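## Task

Place every blue block in the basket, fully inside its rim, with no block of another color in there; some blue blocks are concealed inside or beneath other objects. At the end the light wooden cabinet's drawer must be completely closed and the metal box's lid fully seated, both staying that way without the robot holding them. Release everything and pull the gripper away at the end.

## Robot and tools

Robot: a single six-joint arm (waist, shoulder, elbow, wrist pitch, wrist yaw, wrist roll) with a two-finger parallel gripper. The fingers point along the gripper's own +x axis and close along its y axis. The reported end-effector point sits between the finger pads, roughly 3-4 cm behind the tips. Joint ranges in rad: waist -3.054..3.054, shoulder 0..3.142, elbow 0..2.356, wrist pitch -1.571..1.571, wrist yaw -1.571..1.571, wrist roll -3.142..3.142.

Scene frame: origin on the table surface under the arm base, +z up, +y to the left when facing along +x. Results report end_effector_position (m) and end_effector_quat_wxyz in this frame, plus linear/angular velocities, Joint positions and Joint velocities (six joints in the order above, then the finger-pad gap in m). The printed position can be somewhat off, especially when the arm reaches far. grip_measured gives the finger opening on the same scale as the commanded opening. A "Hand target" line shows the pose the controller is currently driving toward. A "pose unreachable" line or HELD marks on steps mean the clearance check altered or blocked what was sent (a mount block or post under the base counts as arm).

One row = 7 numbers, each in [-1, 1]: dx, dy, dz, rx, ry, rz, opening. The first six are an offset, not a pose, expressed in the gripper's own axes and counted from the gripper pose shown in the latest result that includes it (before any such result in a scene, and for any later call within the same reply, from where the robot is when the action begins). 1.0 equals 0.6 m of travel or 180 degrees; rx, ry, rz form one rotation vector. Every row in a list is measured from that same reference, not chained onto the row before. All zeros therefore drives back to the reference pose; it is not a pause. The seventh number, opening, is absolute: +1 fully open (0.088 m), about -0.80 where empty fingers touch, and values down to -1 add nothing further. Closing from fully open takes at least about 0.5 s.

Tools:
- execute_actions {"actions": [...], "pictures": bool}. An empty list just returns the state. One action {"rows": [[7 numbers], ...], "steps": n} with 1-15 rows and n up to 15 (default 15); each row lasts one 1/30 s step, the last row repeats to fill n. A wait is {"steps": n} with n up to 300, counted from the previous result, so reply time eats into it. Only one action or wait per call; a rejected call sends nothing. Pictures come by default.
- move {"target": [7 numbers], "speed": m/s}. Target is one row as above (offset in gripper axes from the reference pose, opening absolute). Speed 0.002-0.5, default 0.25; rotation capped at twice that in rad/s. Straight-line path of 0.5-10 s; longer paths are cut off at 10 s short of the target. Opening is applied at the start. The path ignores obstacles; the gripper lags and may overshoot the speed, more so near full extension. Result adds a "move:" line: done (settled near target), off_target, moving, held (final step blocked) or fault, with limits such as paced (pose clipped) or held (some steps blocked; afterwards the arm may lurch faster), plus distance to target. Pictures included, no per-step readings.
- wait {"seconds": 0-10}: lets the simulation run with no new command.
- zoom_image {"camera": one of cam_head_left, cam_head_right, cam_wrist, "region": [x0, y0, x1, y1]} in pixels of that camera's latest 504x504 image, top-left origin, at most 504x504.
- finished_scene {"scene": number}: ends and grades the current scene, irreversible; its result states success and gives the next task.

Control behaviour: each step the commanded pose is clipped to within 70 mm and 16 degrees of the measured pose, then damped inverse kinematics chases it, favouring position over orientation. After an action ends the arm only continues to the last clipped pose, so large offsets need follow-up calls; check the reported pose each time. Joint friction can leave the gripper short or slightly tilted, and tiny moves may not register; correct the tilt when it appears. The simulation keeps running while replies are composed, and fingers still in motion keep moving.

Gripping: to hold something, command an opening below grip_measured, about 0.07 lower for a firm grip. Readings can carry a constant error of about 1 mm and read up to about 3 mm (0.061) narrow when squeezing. Items thinner than about 3 mm get reduced force. Pad force is roughly 34-49 N.

Cautions: if contact torque on any joint reaches its load limit (waist 16.6, shoulder 20.6, elbow 20.5, wrist pitch 5.42, wrist yaw 5.4, wrist roll 5.07 N m, held weight included) the arm freezes for 10 s and drops the rest of the call. Faster motion and targets set deeper past a contact hit harder. Holding loads heats motors: MOTOR HOT appears from 50 °C; at 95 °C an OVER-TEMPERATURE FAULT holds the arm, and without cooling it can lose power and go limp, dropping what it holds. Random tugs on held parts or shoves of loose items can occur. Avoid drops, slips, slams, hard impacts and knocking anything off the table, which fails the scene. Leave the drawer and lid closed on their own, open the gripper and back away before ending the scene.

Cameras: cam_head_left, cam_head_right (wide ~91° vertical FOV, strong radial distortion) and cam_wrist (~61° FOV).

Each tool is called after "Emit:" by a JSON object that holds its "fn" and its "kwargs", one argument or row to a line.

## Session

Emit:
{"fn": "execute_actions", "kwargs": {
  "actions": []
}}

Scene clock: 0.00 s of 6000.00 s.
end_effector_position=(+0.1225, +0.4389, +0.1288) grip_measured=+0.847 end_effector_quat_wxyz=(+0.747, -0.113, +0.647, +0.098) end_effector_velocity=(-0.001, +0.000, -0.000) end_effector_angular_velocity=(+0.000, +0.021, +0.008)
Joint positions: [ 1.598  2.159  1.517 -0.588  0.943  1.06   0.08 ]
Joint velocities: [-0.002 -0.002  0.002 -0.007 -0.022 -0.007 -0.   ]
Motor temperatures (°C, as the motors report them): [31 27 25 24 25 24]
Heat: hottest waist 31 °C (+0.0 °C/min).
Hand target: +0.123, +0.439, +0.129; +0.747, -0.113, +0.647, +0.098

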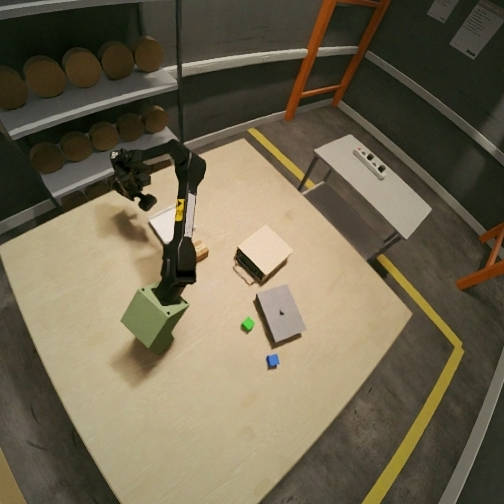

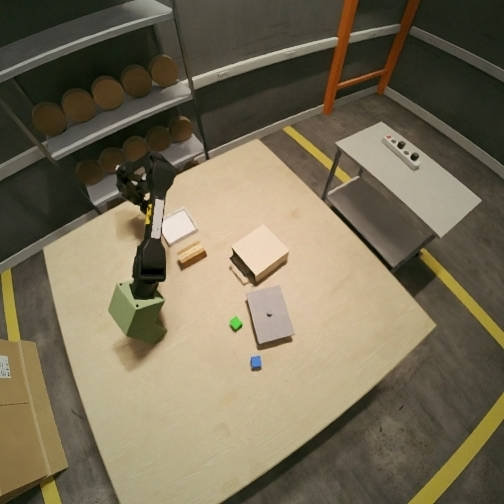

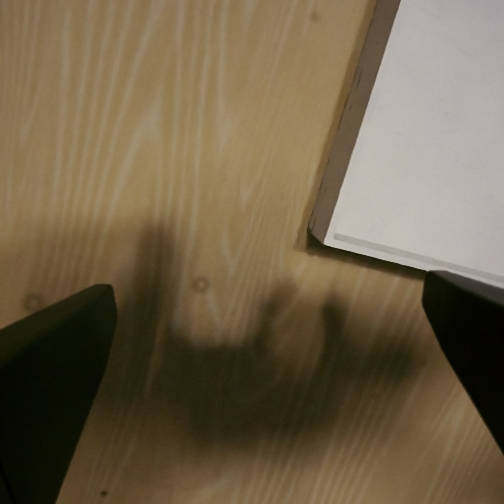

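Emit:
{"fn": "zoom_image", "kwargs": {
  "camera": "cam_head_left",
  "region": [110, 170, 330, 390]
}}

Emit:
{"fn": "zoom_image", "kwargs": {
  "camera": "cam_head_right",
  "region": [110, 170, 330, 390]
}}

Region (110, 170, 330, 390) of cam_head_left's 504x504 image, scaled by 2.291, with more detail than that image has.

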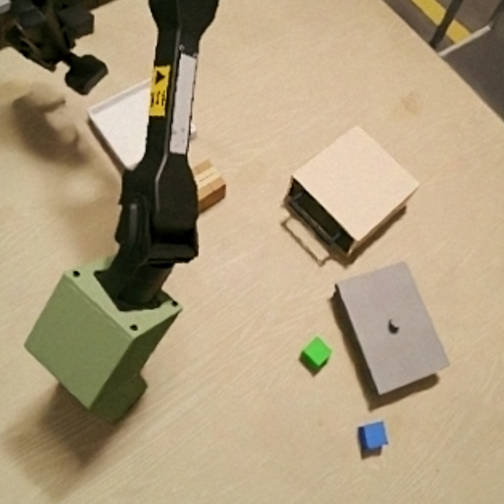

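Region (110, 170, 330, 390) of cam_head_right's 504x504 image, scaled by 2.291, with more detail than that image has.

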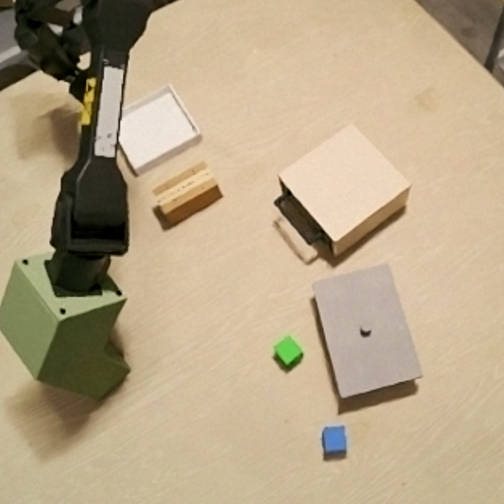

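Emit:
{"fn": "move", "kwargs": {
  "target": [-0.033,-0.5,-0.013,0.0955,0.0453,0.0068,1.0],
  "speed": 0.25
}}

Scene clock: 45.60 s of 6000.00 s.
end_effector_position=(+0.1982, +0.1514, +0.1582) grip_measured=+1.000 end_effector_quat_wxyz=(+0.708, +0.001, +0.706, -0.002) end_effector_velocity=(+0.004, -0.005, +0.002) end_effector_angular_velocity=(-0.010, -0.015, +0.004)
Joint positions: [ 1.05   0.941  0.457 -0.395  0.535  0.78   0.088]
Joint velocities: [-0.017 -0.022 -0.002 -0.007  0.007 -0.022  0.   ]
Motor temperatures (°C, as the motors report them): [39 31 26 24 25 24]
Heat: hottest waist 39 °C (+10.5 °C/min).
Hand target: +0.196, +0.149, +0.158; +0.707, -0.001, +0.707, -0.001
Off the commanded pose: 0.003 m, 0 deg.
After step 90, 40.70 s passed at rest.
move: done

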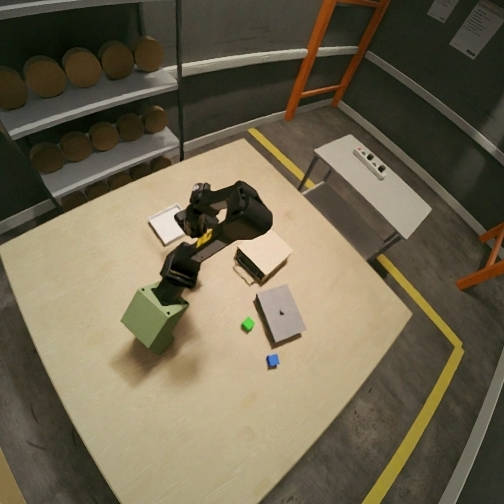

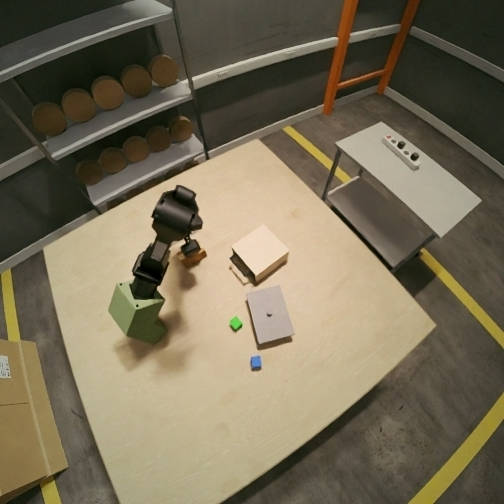

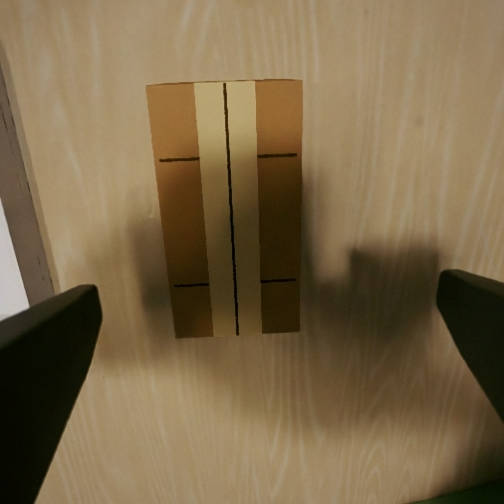

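Emit:
{"fn": "move", "kwargs": {
  "target": [0.163,0.029,-0.008,0,0,0,1.0],
  "speed": 0.12
}}

Scene clock: 58.73 s of 6000.00 s.
end_effector_position=(+0.1939, +0.1687, +0.0630) grip_measured=+1.000 end_effector_quat_wxyz=(+0.709, +0.002, +0.705, -0.003) end_effector_velocity=(-0.002, +0.001, -0.003) end_effector_angular_velocity=(+0.005, +0.002, +0.005)
Joint positions: [0.891 1.469 0.452 0.203 0.431 0.647 0.088]
Joint velocities: [-0.002  0.017 -0.002  0.022 -0.007 -0.007  0.   ]
Motor temperatures (°C, as the motors report them): [36 30 26 24 25 24]
Heat: hottest waist 36 °C (+5.1 °C/min).
Hand target: +0.194, +0.169, +0.061; +0.708, +0.001, +0.706, -0.002
Off the commanded pose: 0.003 m, 0 deg.
After step 90, 8.73 s passed at rest.
move: done

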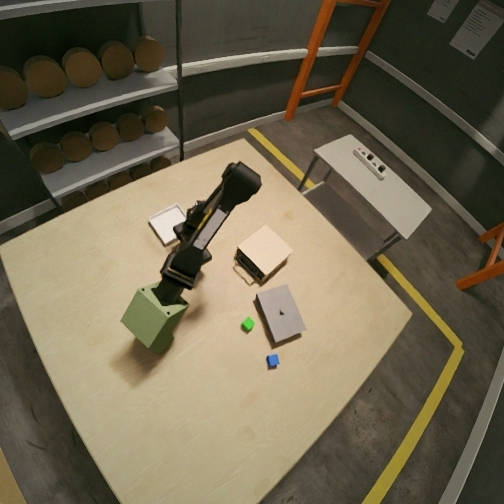

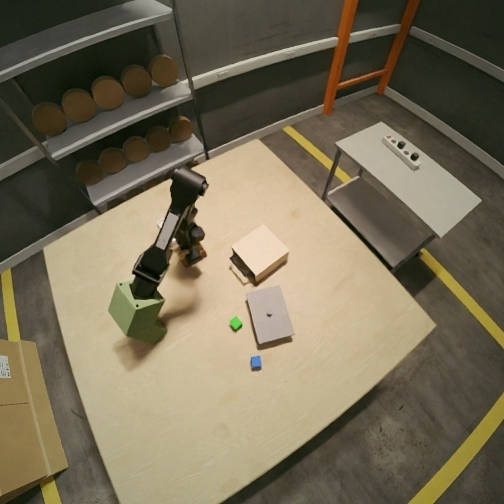

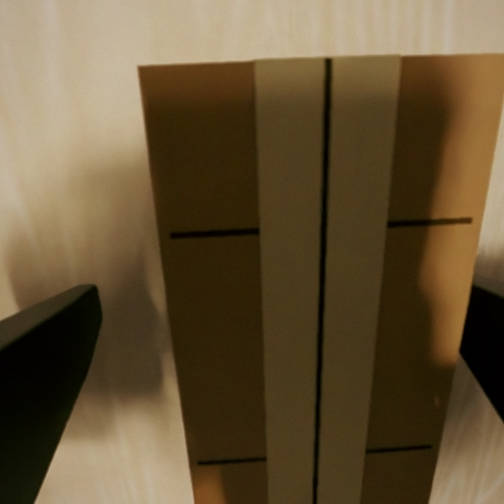

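Emit:
{"fn": "execute_actions", "kwargs": {
  "actions": [
    {"rows": [[0.003,-0.010,0,0,0,0,0.7],[0.003,-0.010,0,0,0,0,0.7],[0.003,-0.010,0,0,0,0,0.65],[0.003,-0.010,0,0,0,0,0.6],[0.003,-0.010,0,0,0,0,0.55],[0.003,-0.010,0,0,0,0,0.5],[0.003,-0.010,0,0,0,0,0.45],[0.003,-0.010,0,0,0,0,0.40],[0.003,-0.010,0,0,0,0,0.35],[0.003,-0.010,0,0,0,0,0.30]], "steps": 15}
  ]
}}

Scene clock: 68.70 s of 6000.00 s.
end_effector_position=(+0.1936, +0.1634, +0.0607) grip_measured=+0.353 end_effector_quat_wxyz=(+0.709, +0.001, +0.706, -0.005) end_effector_velocity=(-0.004, -0.002, +0.000) end_effector_angular_velocity=(-0.002, +0.013, -0.004)
Joint positions: [0.871 1.471 0.439 0.221 0.419 0.633 0.056]
Joint velocities: [-0.002 -0.002 -0.007 -0.007 -0.007  0.007 -0.015]
Motor temperatures (°C, as the motors report them): [34 30 26 24 25 24]
Heat: hottest waist 34 °C (+0.0 °C/min).
Hand target: +0.194, +0.163, +0.061; +0.709, +0.002, +0.705, -0.003
Off the commanded pose: 0.001 m, 0 deg.
Steps of this call (steps 1 to 90: nothing new was sent; then 6.47 s passed at rest; steps 91 to 105: all 15 steps of this action). Readings (end_effector_position):
91: (+0.1942, +0.1688, +0.0624)
92: (+0.1946, +0.1680, +0.0620)
94: (+0.1949, +0.1660, +0.0614)
98: (+0.1939, +0.1640, +0.0609)
105: the state above

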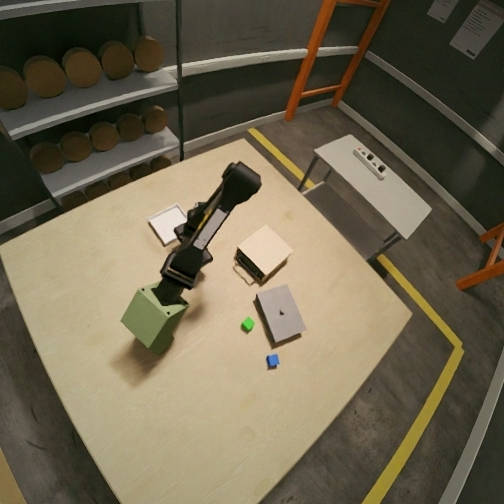

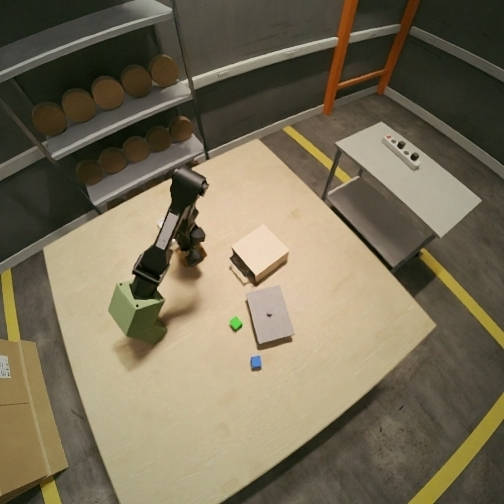

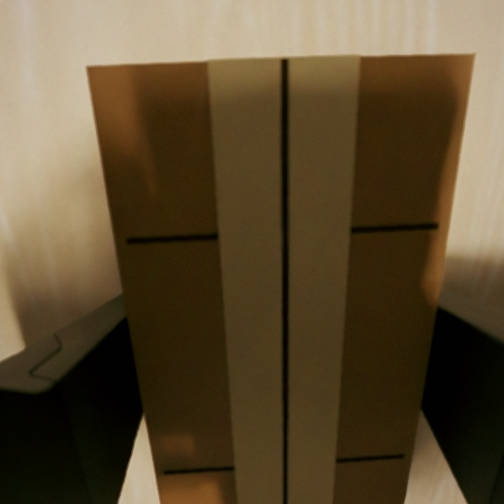

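Emit:
{"fn": "execute_actions", "kwargs": {
  "actions": [
    {"rows": [[0,0,0,0,0,0,0.22]], "steps": 8}
  ],
  "pictures": false
}}

Emit:
{"fn": "move", "kwargs": {
  "target": [-0.10,0,0,0,0,0,0.22],
  "speed": 0.1
}}

Emit:
{"fn": "move", "kwargs": {
  "target": [0,0.02,0.235,0,0,0,0.22],
  "speed": 0.2
}}

Scene clock: 80.50 s of 6000.00 s.
end_effector_position=(+0.1935, +0.1633, +0.0608) grip_measured=+0.337 end_effector_quat_wxyz=(+0.709, +0.001, +0.706, -0.004) end_effector_velocity=(-0.002, -0.001, +0.000) end_effector_angular_velocity=(+0.000, +0.009, -0.006)
Joint positions: [0.871 1.471 0.439 0.221 0.419 0.633 0.056]
Joint velocities: [-0.002 -0.002 -0.002 -0.007 -0.007  0.007 -0.   ]
Motor temperatures (°C, as the motors report them): [33 30 25 24 25 24]
Heat: hottest waist 33 °C (-4.0 °C/min).
Hand target: +0.194, +0.163, +0.061; +0.709, +0.001, +0.706, -0.004
Off the commanded pose: 0.000 m, 0 deg.
Steps of this call (steps 1 to 90: nothing new was sent; then 8.53 s passed at rest; steps 91 to 98: all 8 steps of this action). Readings (end_effector_position):
91: (+0.1935, +0.1633, +0.0608)
92: (+0.1935, +0.1633, +0.0608)
94: (+0.1935, +0.1633, +0.0608)
98: the state above

Scene clock: 81.87 s of 6000.00 s.
end_effector_position=(+0.1903, +0.1614, +0.1181) grip_measured=+0.337 end_effector_quat_wxyz=(+0.706, -0.004, +0.709, -0.004) end_effector_velocity=(-0.002, -0.001, +0.003) end_effector_angular_velocity=(+0.003, +0.010, +0.027)
Joint positions: [ 0.999  1.166  0.428 -0.132  0.504  0.738  0.056]
Joint velocities: [ 0.002 -0.017 -0.002 -0.022 -0.007 -0.022 -0.   ]
Motor temperatures (°C, as the motors report them): [33 30 25 24 25 24]
Heat: hottest waist 33 °C (-4.0 °C/min).
Hand target: +0.193, +0.163, +0.120; +0.709, +0.001, +0.706, -0.004
Off the commanded pose: 0.005 m, 1 deg.
move: done

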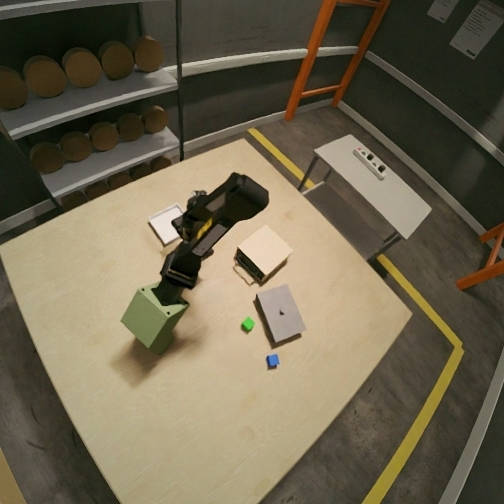

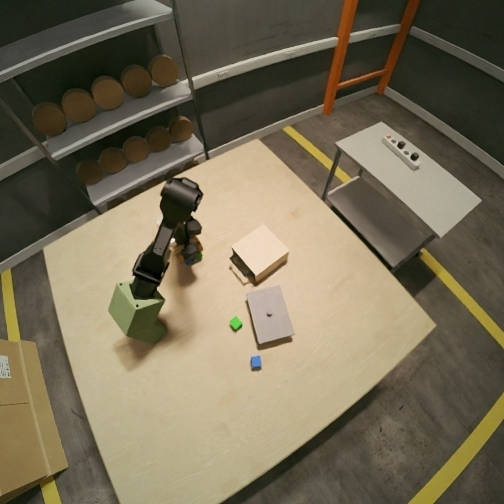

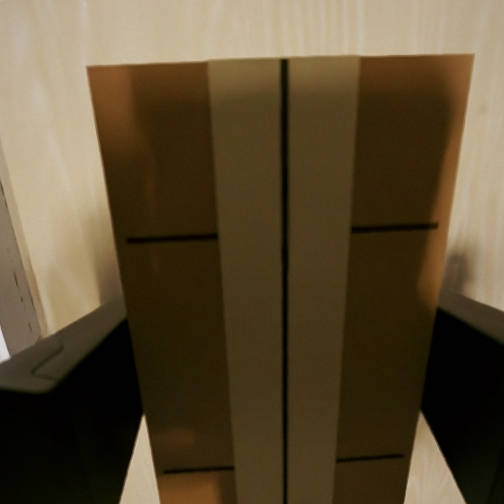

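Scene clock: 83.10 s of 6000.00 s.
end_effector_position=(+0.3297, +0.1719, +0.1197) grip_measured=+0.337 end_effector_quat_wxyz=(+0.708, -0.002, +0.707, -0.005) end_effector_velocity=(+0.001, +0.001, +0.001) end_effector_angular_velocity=(+0.006, +0.024, +0.007)
Joint positions: [ 0.698  1.301  0.93  -0.399  0.3    0.5    0.056]
Joint velocities: [-0.007  0.007  0.027 -0.037 -0.022 -0.007 -0.   ]
Motor temperatures (°C, as the motors report them): [33 30 25 24 25 24]
Heat: hottest waist 33 °C (-4.1 °C/min).
Hand target: +0.331, +0.173, +0.118; +0.705, -0.004, +0.709, -0.004
Off the commanded pose: 0.003 m, 0 deg.
move: done

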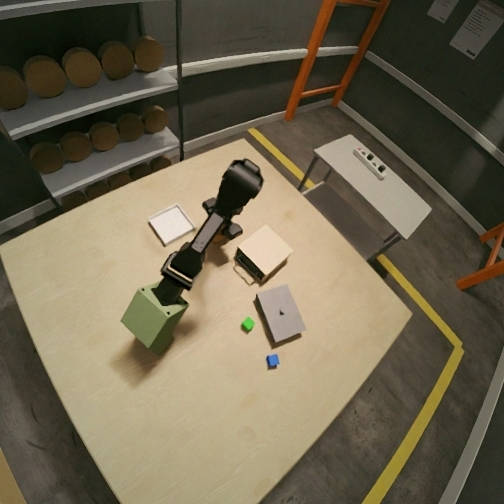

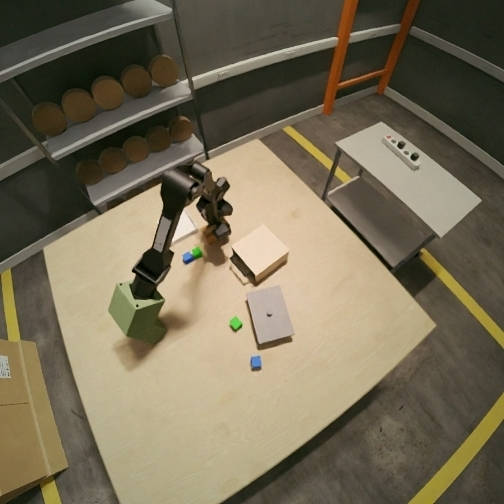

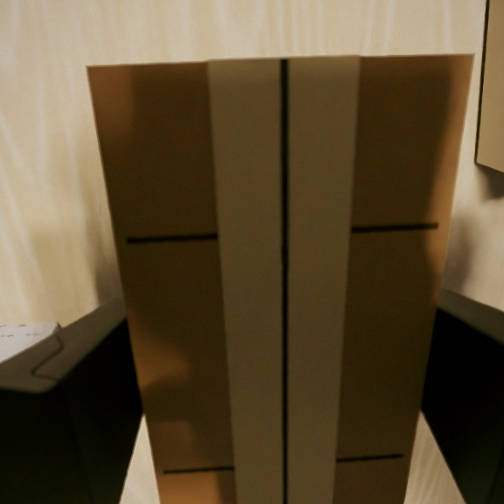

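Emit:
{"fn": "move", "kwargs": {
  "target": [0.099,0.02,0,0,0,0.003,0.22],
  "speed": 0.07
}}

Scene clock: 90.03 s of 6000.00 s.
end_effector_position=(+0.3296, +0.1830, +0.0645) grip_measured=+0.337 end_effector_quat_wxyz=(+0.709, +0.003, +0.705, -0.003) end_effector_velocity=(-0.000, +0.000, +0.000) end_effector_angular_velocity=(+0.013, +0.011, -0.011)
Joint positions: [ 0.673  1.503  0.948 -0.202  0.275  0.483  0.056]
Joint velocities: [-0.007 -0.002  0.002 -0.007 -0.022  0.007 -0.   ]
Motor temperatures (°C, as the motors report them): [32 30 26 24 25 24]
Heat: hottest waist 32 °C (-6.1 °C/min).
Hand target: +0.330, +0.184, +0.060; +0.707, +0.001, +0.707, -0.002
Off the commanded pose: 0.004 m, 0 deg.
After step 90, 2.60 s passed at rest.
move: done

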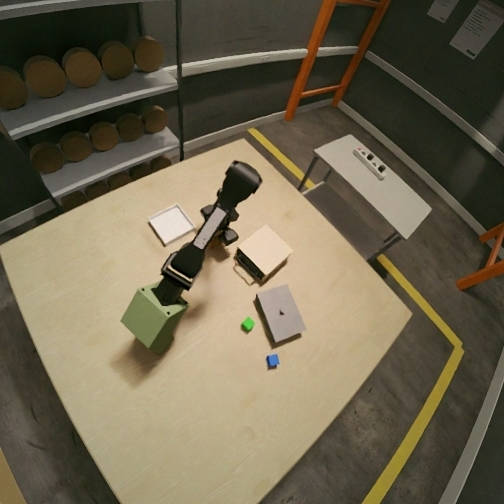

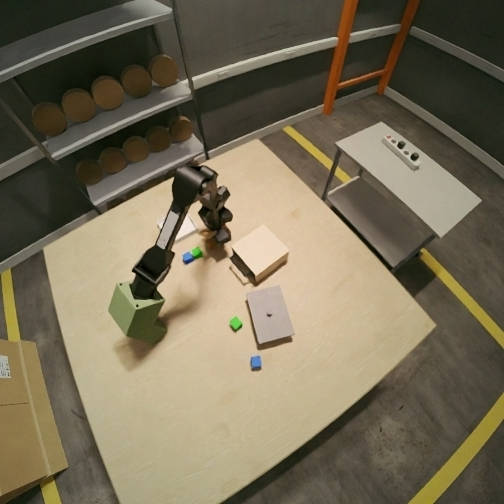

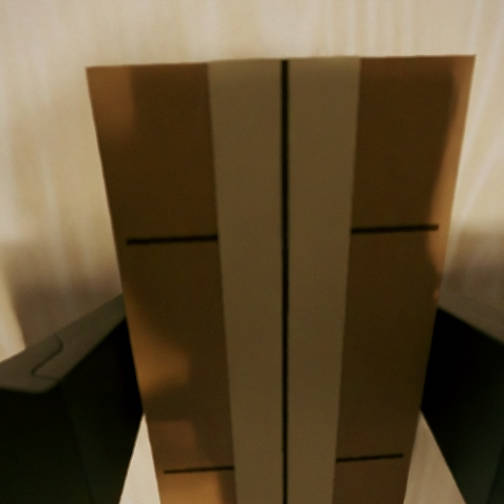

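Emit:
{"fn": "execute_actions", "kwargs": {
  "actions": [
    {"rows": [[0,0,0,0,0,0,0.22],[0,0,0,0,0,0,0.22],[0,0,0,0,0,0,0.7]], "steps": 12}
  ],
  "pictures": false
}}

Emit:
{"fn": "move", "kwargs": {
  "target": [-0.075,0,0,0,0.002,0,0.7],
  "speed": 0.12
}}

Emit:
{"fn": "move", "kwargs": {
  "target": [0,-0.033,-0.265,0,0,0,0.3],
  "speed": 0.2
}}

Scene clock: 95.70 s of 6000.00 s.
end_effector_position=(+0.3297, +0.1831, +0.0645) grip_measured=+0.661 end_effector_quat_wxyz=(+0.709, +0.003, +0.705, -0.003) end_effector_velocity=(-0.004, -0.003, +0.001) end_effector_angular_velocity=(-0.015, +0.016, +0.044)
Joint positions: [ 0.673  1.503  0.948 -0.201  0.275  0.483  0.071]
Joint velocities: [ 0.002 -0.002 -0.002 -0.022  0.007 -0.037  0.015]
Motor temperatures (°C, as the motors report them): [32 30 26 24 25 24]
Heat: hottest waist 32 °C (-7.0 °C/min).
Hand target: +0.330, +0.183, +0.065; +0.709, +0.003, +0.705, -0.003
Off the commanded pose: 0.000 m, 0 deg.
Steps of this call (steps 1 to 90: nothing new was sent; then 2.27 s passed at rest; steps 91 to 102: all 12 steps of this action). Readings (end_effector_position):
91: (+0.3296, +0.1830, +0.0645)
92: (+0.3296, +0.1830, +0.0645)
94: (+0.3297, +0.1831, +0.0645)
98: (+0.3297, +0.1831, +0.0645)
102: the state above

Scene clock: 96.93 s of 6000.00 s.
end_effector_position=(+0.3274, +0.1824, +0.1051) grip_measured=+0.697 end_effector_quat_wxyz=(+0.704, -0.000, +0.711, -0.002) end_effector_velocity=(-0.002, -0.001, +0.005) end_effector_angular_velocity=(+0.005, +0.010, +0.026)
Joint positions: [ 0.713  1.368  0.948 -0.361  0.3    0.512  0.073]
Joint velocities: [ 0.002 -0.017 -0.002 -0.022 -0.007 -0.022 -0.   ]
Motor temperatures (°C, as the motors report them): [32 30 26 24 25 24]
Heat: hottest waist 32 °C (-7.0 °C/min).
Hand target: +0.329, +0.183, +0.109; +0.707, +0.003, +0.707, -0.003
Off the commanded pose: 0.005 m, 1 deg.
move: done

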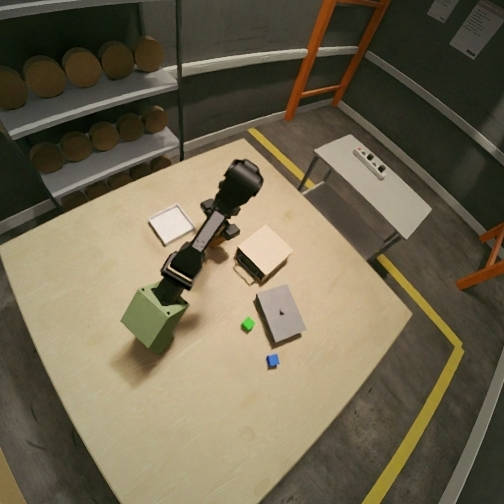

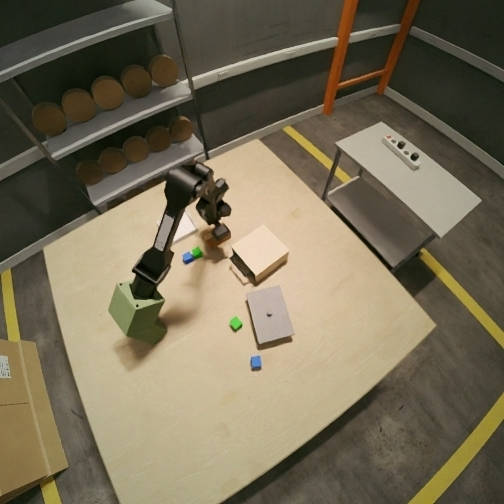

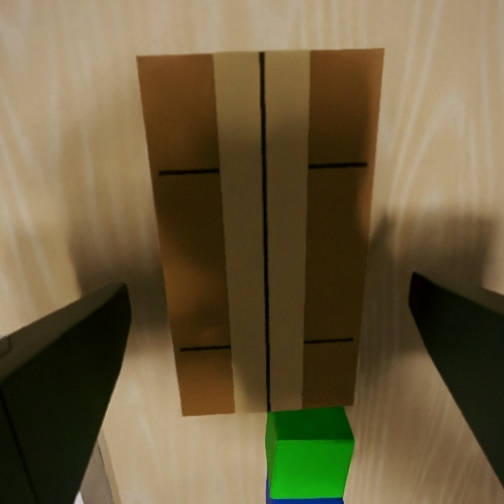

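Scene clock: 98.30 s of 6000.00 s.
end_effector_position=(+0.1695, +0.1645, +0.1056) grip_measured=+0.303 end_effector_quat_wxyz=(+0.702, -0.002, +0.712, -0.001) end_effector_velocity=(-0.001, -0.000, +0.000) end_effector_angular_velocity=(-0.003, -0.018, -0.003)
Joint positions: [ 1.036  1.254  0.377 -0.012  0.516  0.77   0.054]
Joint velocities: [ 0.012  0.002 -0.012  0.022  0.022  0.007 -0.   ]
Motor temperatures (°C, as the motors report them): [32 30 26 24 25 24]
Heat: hottest waist 32 °C (-7.1 °C/min).
Hand target: +0.169, +0.164, +0.106; +0.704, +0.000, +0.710, -0.002
Off the commanded pose: 0.002 m, 0 deg.
move: done

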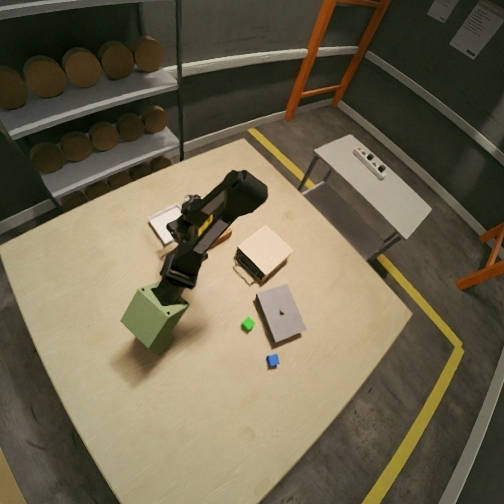

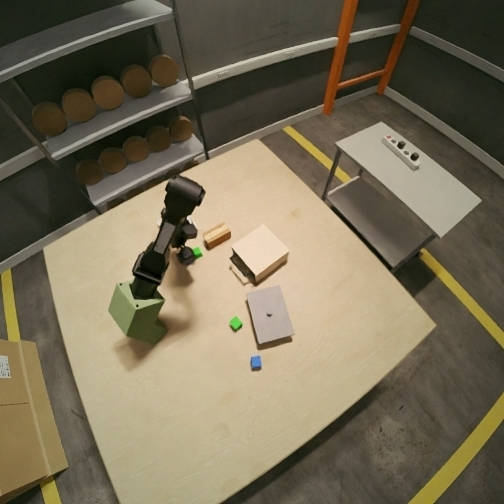

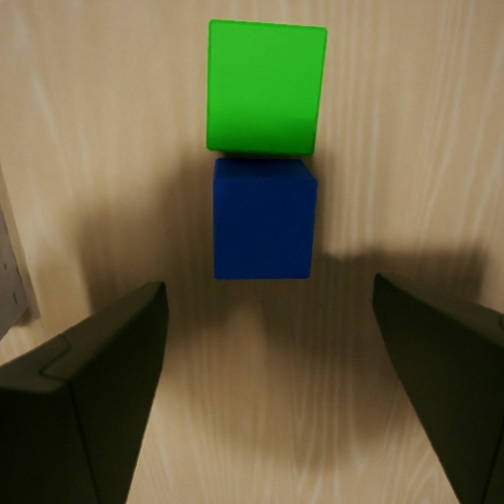

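Emit:
{"fn": "move", "kwargs": {
  "target": [0.108,0.0,0.008,0.019,-0.0045,0.001,0.3],
  "speed": 0.08
}}

Scene clock: 108.53 s of 6000.00 s.
end_effector_position=(+0.1735, +0.1641, +0.0430) grip_measured=+0.303 end_effector_quat_wxyz=(+0.708, +0.021, +0.706, -0.022) end_effector_velocity=(-0.002, -0.002, -0.002) end_effector_angular_velocity=(-0.003, +0.008, -0.009)
Joint positions: [0.888 1.607 0.406 0.384 0.427 0.7   0.054]
Joint velocities: [-0.007  0.012 -0.002  0.007 -0.007  0.007 -0.   ]
Motor temperatures (°C, as the motors report them): [32 30 26 24 25 24]
Heat: hottest waist 32 °C (-6.1 °C/min).
Hand target: +0.173, +0.164, +0.041; +0.707, +0.020, +0.707, -0.021
Off the commanded pose: 0.002 m, 0 deg.
After step 90, 5.93 s passed at rest.
move: done

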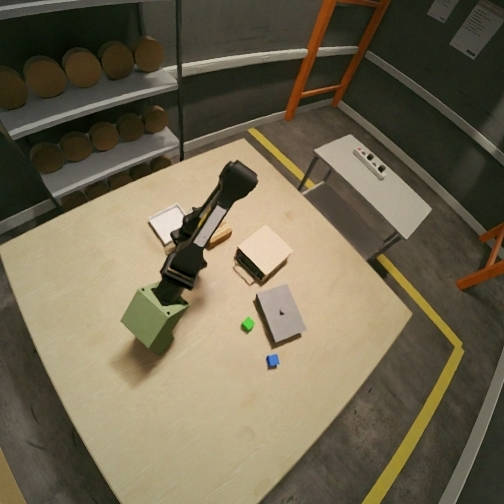

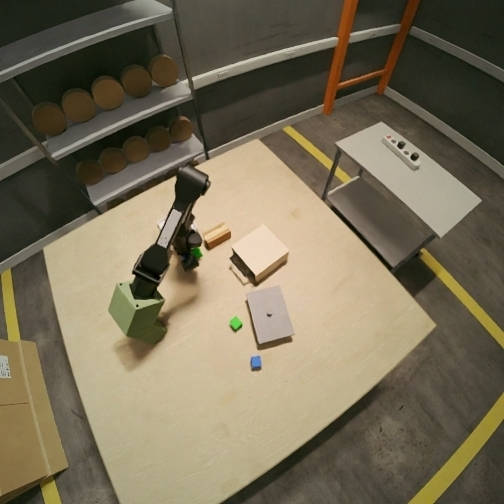

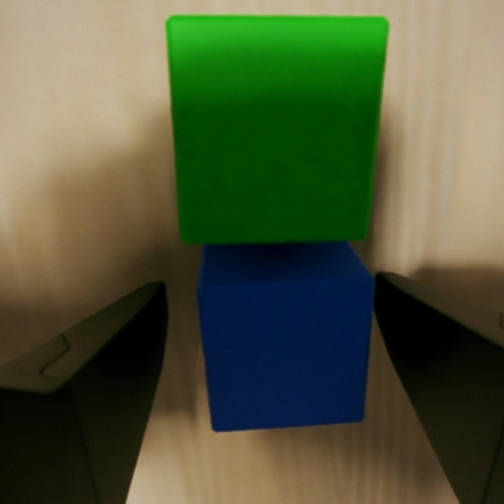

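Emit:
{"fn": "execute_actions", "kwargs": {
  "actions": [
    {"rows": [[0,0,0,0,0,0,-0.27]], "steps": 15}
  ],
  "pictures": false
}}

Emit:
{"fn": "move", "kwargs": {
  "target": [-0.12,0,0,-0.019,0,0,-0.27],
  "speed": 0.12
}}

Emit:
{"fn": "move", "kwargs": {
  "target": [0,0.27,0.06,0,0,0,-0.27],
  "speed": 0.2
}}

Scene clock: 112.80 s of 6000.00 s.
end_effector_position=(+0.1734, +0.1642, +0.0427) grip_measured=-0.141 end_effector_quat_wxyz=(+0.708, +0.021, +0.706, -0.022) end_effector_velocity=(-0.007, -0.005, -0.000) end_effector_angular_velocity=(-0.013, +0.027, +0.019)
Joint positions: [0.888 1.609 0.407 0.386 0.427 0.7   0.032]
Joint velocities: [-0.002  0.002 -0.007 -0.022 -0.007 -0.007  0.   ]
Motor temperatures (°C, as the motors report them): [31 30 26 24 25 24]
Heat: hottest waist 31 °C (-6.1 °C/min).
Hand target: +0.174, +0.164, +0.043; +0.708, +0.021, +0.706, -0.022
Off the commanded pose: 0.000 m, 0 deg.
Steps of this call (steps 1 to 90: nothing new was sent; then 0.77 s passed at rest; steps 91 to 105: all 15 steps of this action). Readings (end_effector_position):
91: (+0.1734, +0.1642, +0.0427)
92: (+0.1734, +0.1642, +0.0427)
94: (+0.1734, +0.1642, +0.0427)
98: (+0.1734, +0.1642, +0.0427)
105: the state above

Scene clock: 114.20 s of 6000.00 s.
end_effector_position=(+0.1703, +0.1619, +0.1122) grip_measured=-0.141 end_effector_quat_wxyz=(+0.705, -0.005, +0.709, -0.001) end_effector_velocity=(-0.004, -0.002, +0.003) end_effector_angular_velocity=(-0.003, +0.020, +0.009)
Joint positions: [ 1.049  1.211  0.371 -0.05   0.533  0.775  0.032]
Joint velocities: [ 0.007 -0.017 -0.002 -0.037 -0.007  0.007 -0.   ]
Motor temperatures (°C, as the motors report them): [31 30 26 24 25 24]
Heat: hottest waist 31 °C (-5.0 °C/min).
Hand target: +0.173, +0.164, +0.114; +0.708, +0.000, +0.706, -0.001
Off the commanded pose: 0.005 m, 1 deg.
move: done

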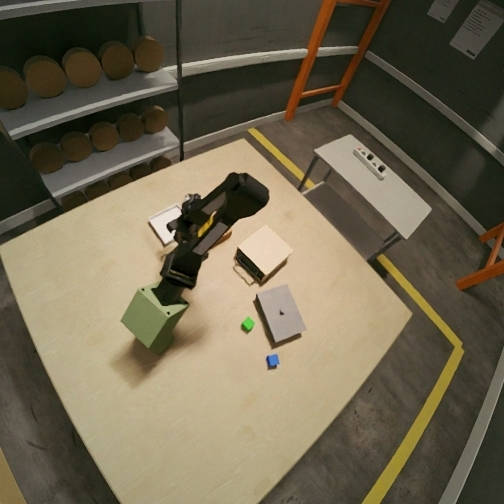

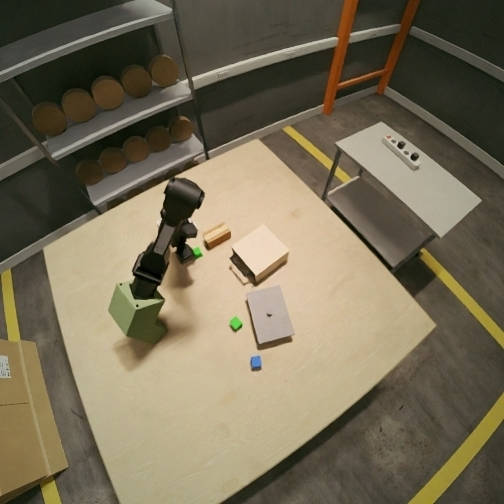

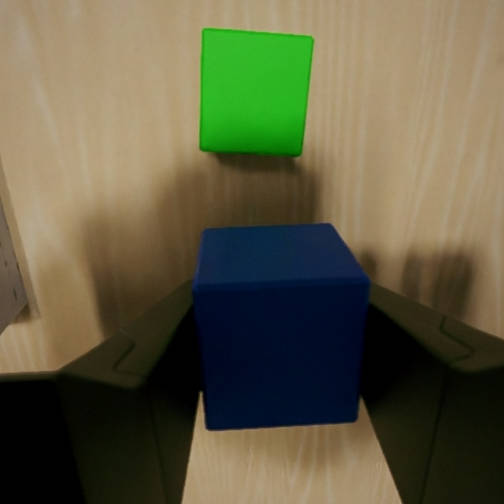

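Scene clock: 115.60 s of 6000.00 s.
end_effector_position=(+0.2085, +0.3214, +0.1127) grip_measured=-0.141 end_effector_quat_wxyz=(+0.706, -0.003, +0.708, +0.000) end_effector_velocity=(+0.001, +0.005, +0.001) end_effector_angular_velocity=(+0.001, +0.010, -0.001)
Joint positions: [ 1.285  1.696  1.059 -0.381  0.669  1.008  0.032]
Joint velocities: [ 0.002  0.012  0.027 -0.022 -0.007  0.007  0.   ]
Motor temperatures (°C, as the motors report them): [32 30 26 24 25 24]
Heat: hottest waist 32 °C (-4.0 °C/min).
Hand target: +0.207, +0.324, +0.112; +0.706, -0.004, +0.709, -0.000
Off the commanded pose: 0.005 m, 0 deg.
move: done

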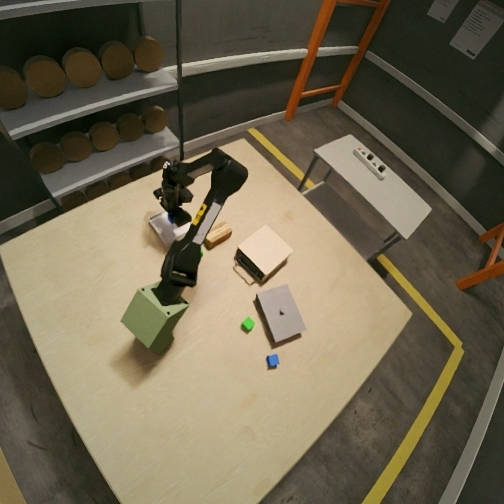

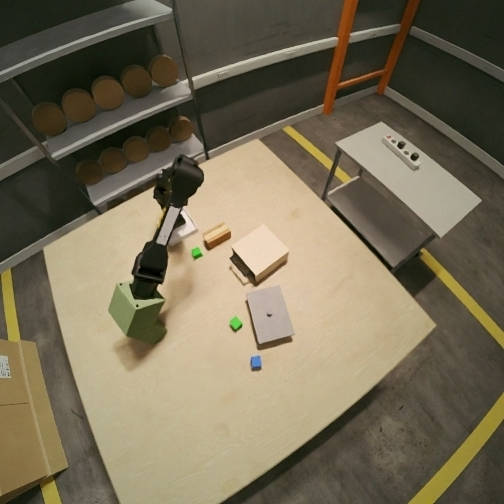

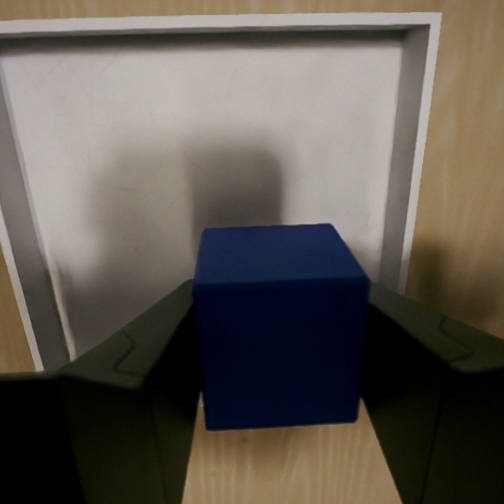

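Emit:
{"fn": "move", "kwargs": {
  "target": [0.094,0.085,0.047,0,0,0,-0.27],
  "speed": 0.08
}}

Scene clock: 130.13 s of 6000.00 s.
end_effector_position=(+0.2383, +0.3714, +0.0597) grip_measured=-0.141 end_effector_quat_wxyz=(+0.708, +0.001, +0.706, -0.001) end_effector_velocity=(-0.001, -0.001, -0.001) end_effector_angular_velocity=(-0.008, +0.014, +0.016)
Joint positions: [ 1.206  1.954  1.355 -0.361  0.627  0.927  0.032]
Joint velocities: [-0.002  0.007  0.012 -0.022 -0.007 -0.007 -0.   ]
Motor temperatures (°C, as the motors report them): [33 30 26 24 25 24]
Heat: hottest waist 33 °C (-1.0 °C/min).
Hand target: +0.237, +0.372, +0.056; +0.706, -0.003, +0.708, -0.000
Off the commanded pose: 0.004 m, 1 deg.
After step 90, 10.07 s passed at rest.
move: done

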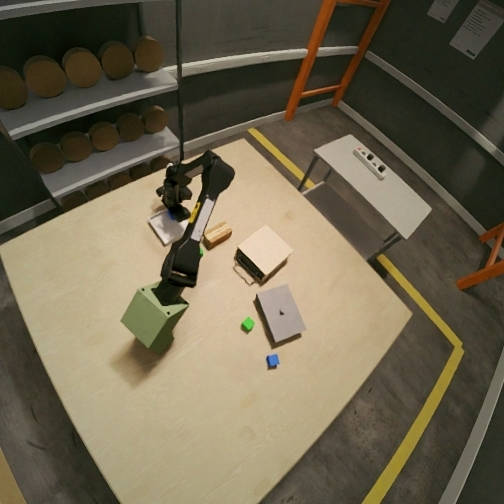

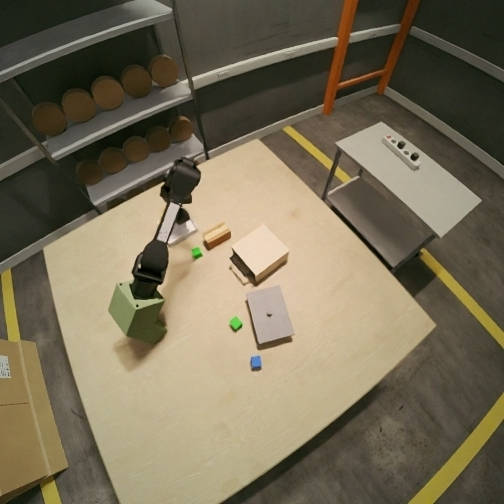

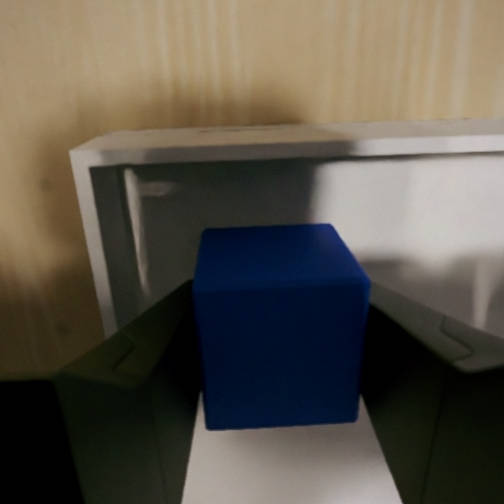

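Emit:
{"fn": "execute_actions", "kwargs": {
  "actions": [
    {"rows": [[0.006,-0.004,-0.002,-0.002,0.002,-0.001,-0.27],[0.007,-0.006,-0.002,-0.002,0.002,-0.001,-0.27],[0.008,-0.007,-0.002,-0.002,0.002,-0.001,-0.27],[0.009,-0.007,-0.002,-0.002,0.002,-0.001,-0.27],[0.010,-0.007,-0.002,-0.002,0.002,-0.001,-0.27],[0.011,-0.007,-0.002,-0.002,0.002,-0.001,-0.27],[0.012,-0.007,-0.002,-0.002,0.002,-0.001,-0.27],[0.013,-0.007,-0.002,-0.002,0.002,-0.001,-0.27],[0.014,-0.007,-0.002,-0.002,0.002,-0.001,-0.27],[0.015,-0.007,-0.002,-0.002,0.002,-0.001,-0.27]], "steps": 15}
  ]
}}

Scene clock: 137.00 s of 6000.00 s.
end_effector_position=(+0.2392, +0.3722, +0.0578) grip_measured=-0.141 end_effector_quat_wxyz=(+0.708, +0.003, +0.706, +0.003) end_effector_velocity=(+0.001, -0.001, +0.001) end_effector_angular_velocity=(+0.001, +0.006, +0.022)
Joint positions: [ 1.201  1.955  1.351 -0.343  0.62   0.913  0.032]
Joint velocities: [-0.002 -0.007 -0.002 -0.007 -0.007 -0.022 -0.   ]
Motor temperatures (°C, as the motors report them): [34 30 26 24 25 24]
Heat: hottest waist 34 °C (+1.0 °C/min).
Hand target: +0.237, +0.367, +0.051; +0.705, -0.002, +0.709, -0.000
Off the commanded pose: 0.009 m, 1 deg.
Steps of this call (steps 1 to 90: nothing new was sent; then 3.37 s passed at rest; steps 91 to 105: all 15 steps of this action). Readings (end_effector_position):
91: (+0.2382, +0.3716, +0.0595)
92: (+0.2385, +0.3714, +0.0592)
94: (+0.2388, +0.3711, +0.0586)
98: (+0.2390, +0.3714, +0.0581)
105: the state above

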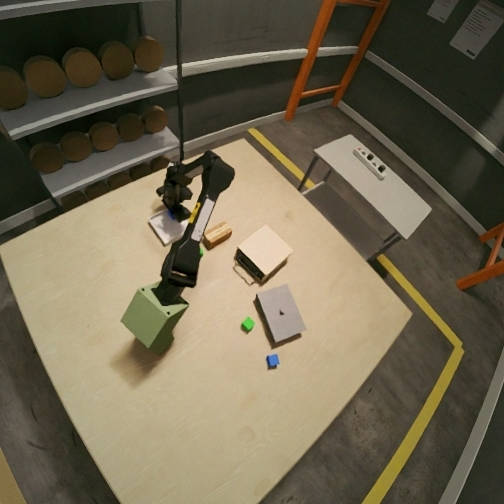

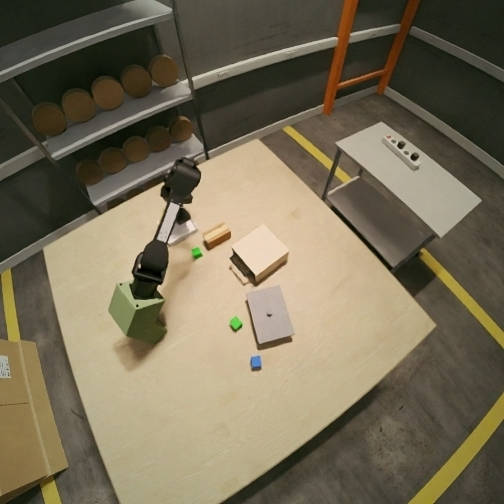

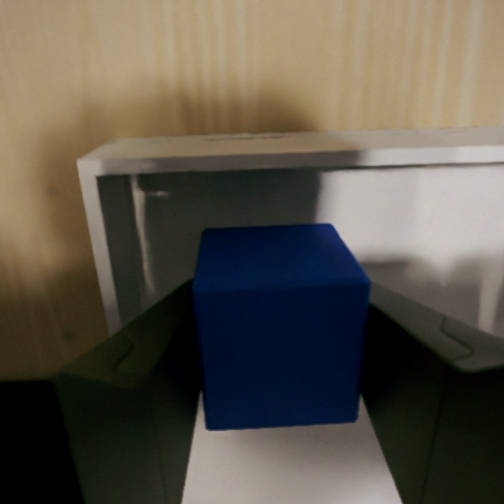

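Emit:
{"fn": "execute_actions", "kwargs": {
  "actions": [
    {"rows": [[0,0,0,0,0,0,-0.27],[0,0,0,0,0,0,-0.27],[0,0,0,0,0,0,-0.27],[0,0,0,0,0,0,0.0]], "steps": 14}
  ],
  "pictures": false
}}

Emit:
{"fn": "move", "kwargs": {
  "target": [-0.12,0,0,0,0,-0.003,0.0],
  "speed": 0.12
}}

Scene clock: 147.33 s of 6000.00 s.
end_effector_position=(+0.2393, +0.3725, +0.0579) grip_measured=-0.019 end_effector_quat_wxyz=(+0.708, +0.004, +0.706, +0.004) end_effector_velocity=(-0.001, -0.003, -0.002) end_effector_angular_velocity=(-0.014, -0.000, +0.013)
Joint positions: [ 1.201  1.955  1.351 -0.342  0.62   0.912  0.038]
Joint velocities: [-0.002  0.002 -0.002 -0.007  0.007 -0.007  0.007]
Motor temperatures (°C, as the motors report them): [34 31 26 25 25 24]
Heat: hottest waist 34 °C (+2.0 °C/min).
Hand target: +0.239, +0.372, +0.058; +0.708, +0.004, +0.706, +0.003
Off the commanded pose: 0.000 m, 0 deg.
Steps of this call (steps 1 to 90: nothing new was sent; then 6.87 s passed at rest; steps 91 to 104: all 14 steps of this action). Readings (end_effector_position):
91: (+0.2394, +0.3724, +0.0578)
92: (+0.2393, +0.3725, +0.0579)
94: (+0.2393, +0.3725, +0.0579)
98: (+0.2393, +0.3725, +0.0579)
104: the state above

Scene clock: 148.63 s of 6000.00 s.
end_effector_position=(+0.2334, +0.3685, +0.1232) grip_measured=-0.003 end_effector_quat_wxyz=(+0.705, -0.009, +0.709, +0.001) end_effector_velocity=(-0.004, -0.004, +0.002) end_effector_angular_velocity=(-0.009, +0.015, +0.008)
Joint positions: [ 1.313  1.82   1.352 -0.581  0.685  1.035  0.039]
Joint velocities: [ 0.002 -0.007 -0.007 -0.022 -0.007  0.007 -0.   ]
Motor temperatures (°C, as the motors report them): [34 31 26 25 25 24]
Heat: hottest waist 34 °C (+2.0 °C/min).
Hand target: +0.239, +0.371, +0.130; +0.708, +0.001, +0.706, +0.000
Off the commanded pose: 0.009 m, 1 deg.
move: off_target

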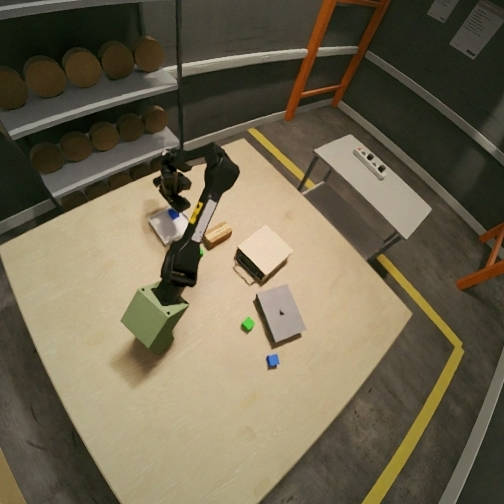

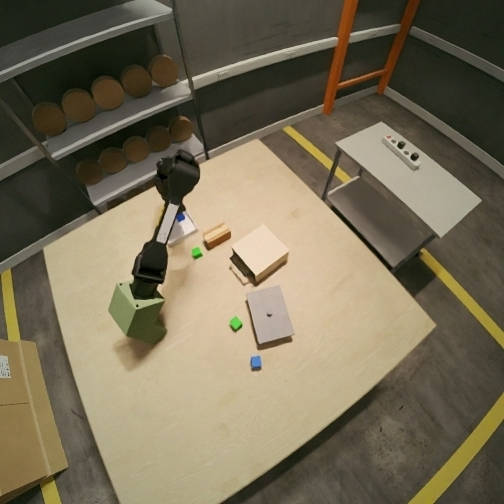

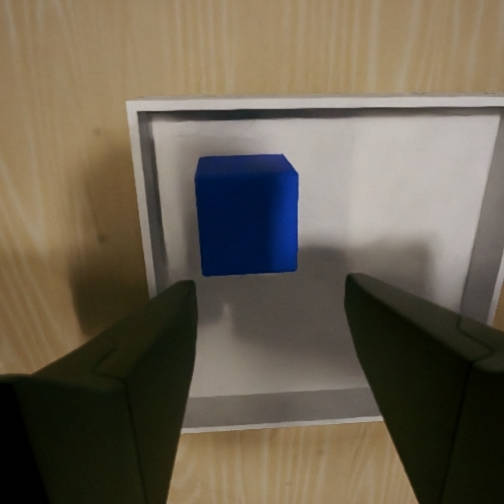

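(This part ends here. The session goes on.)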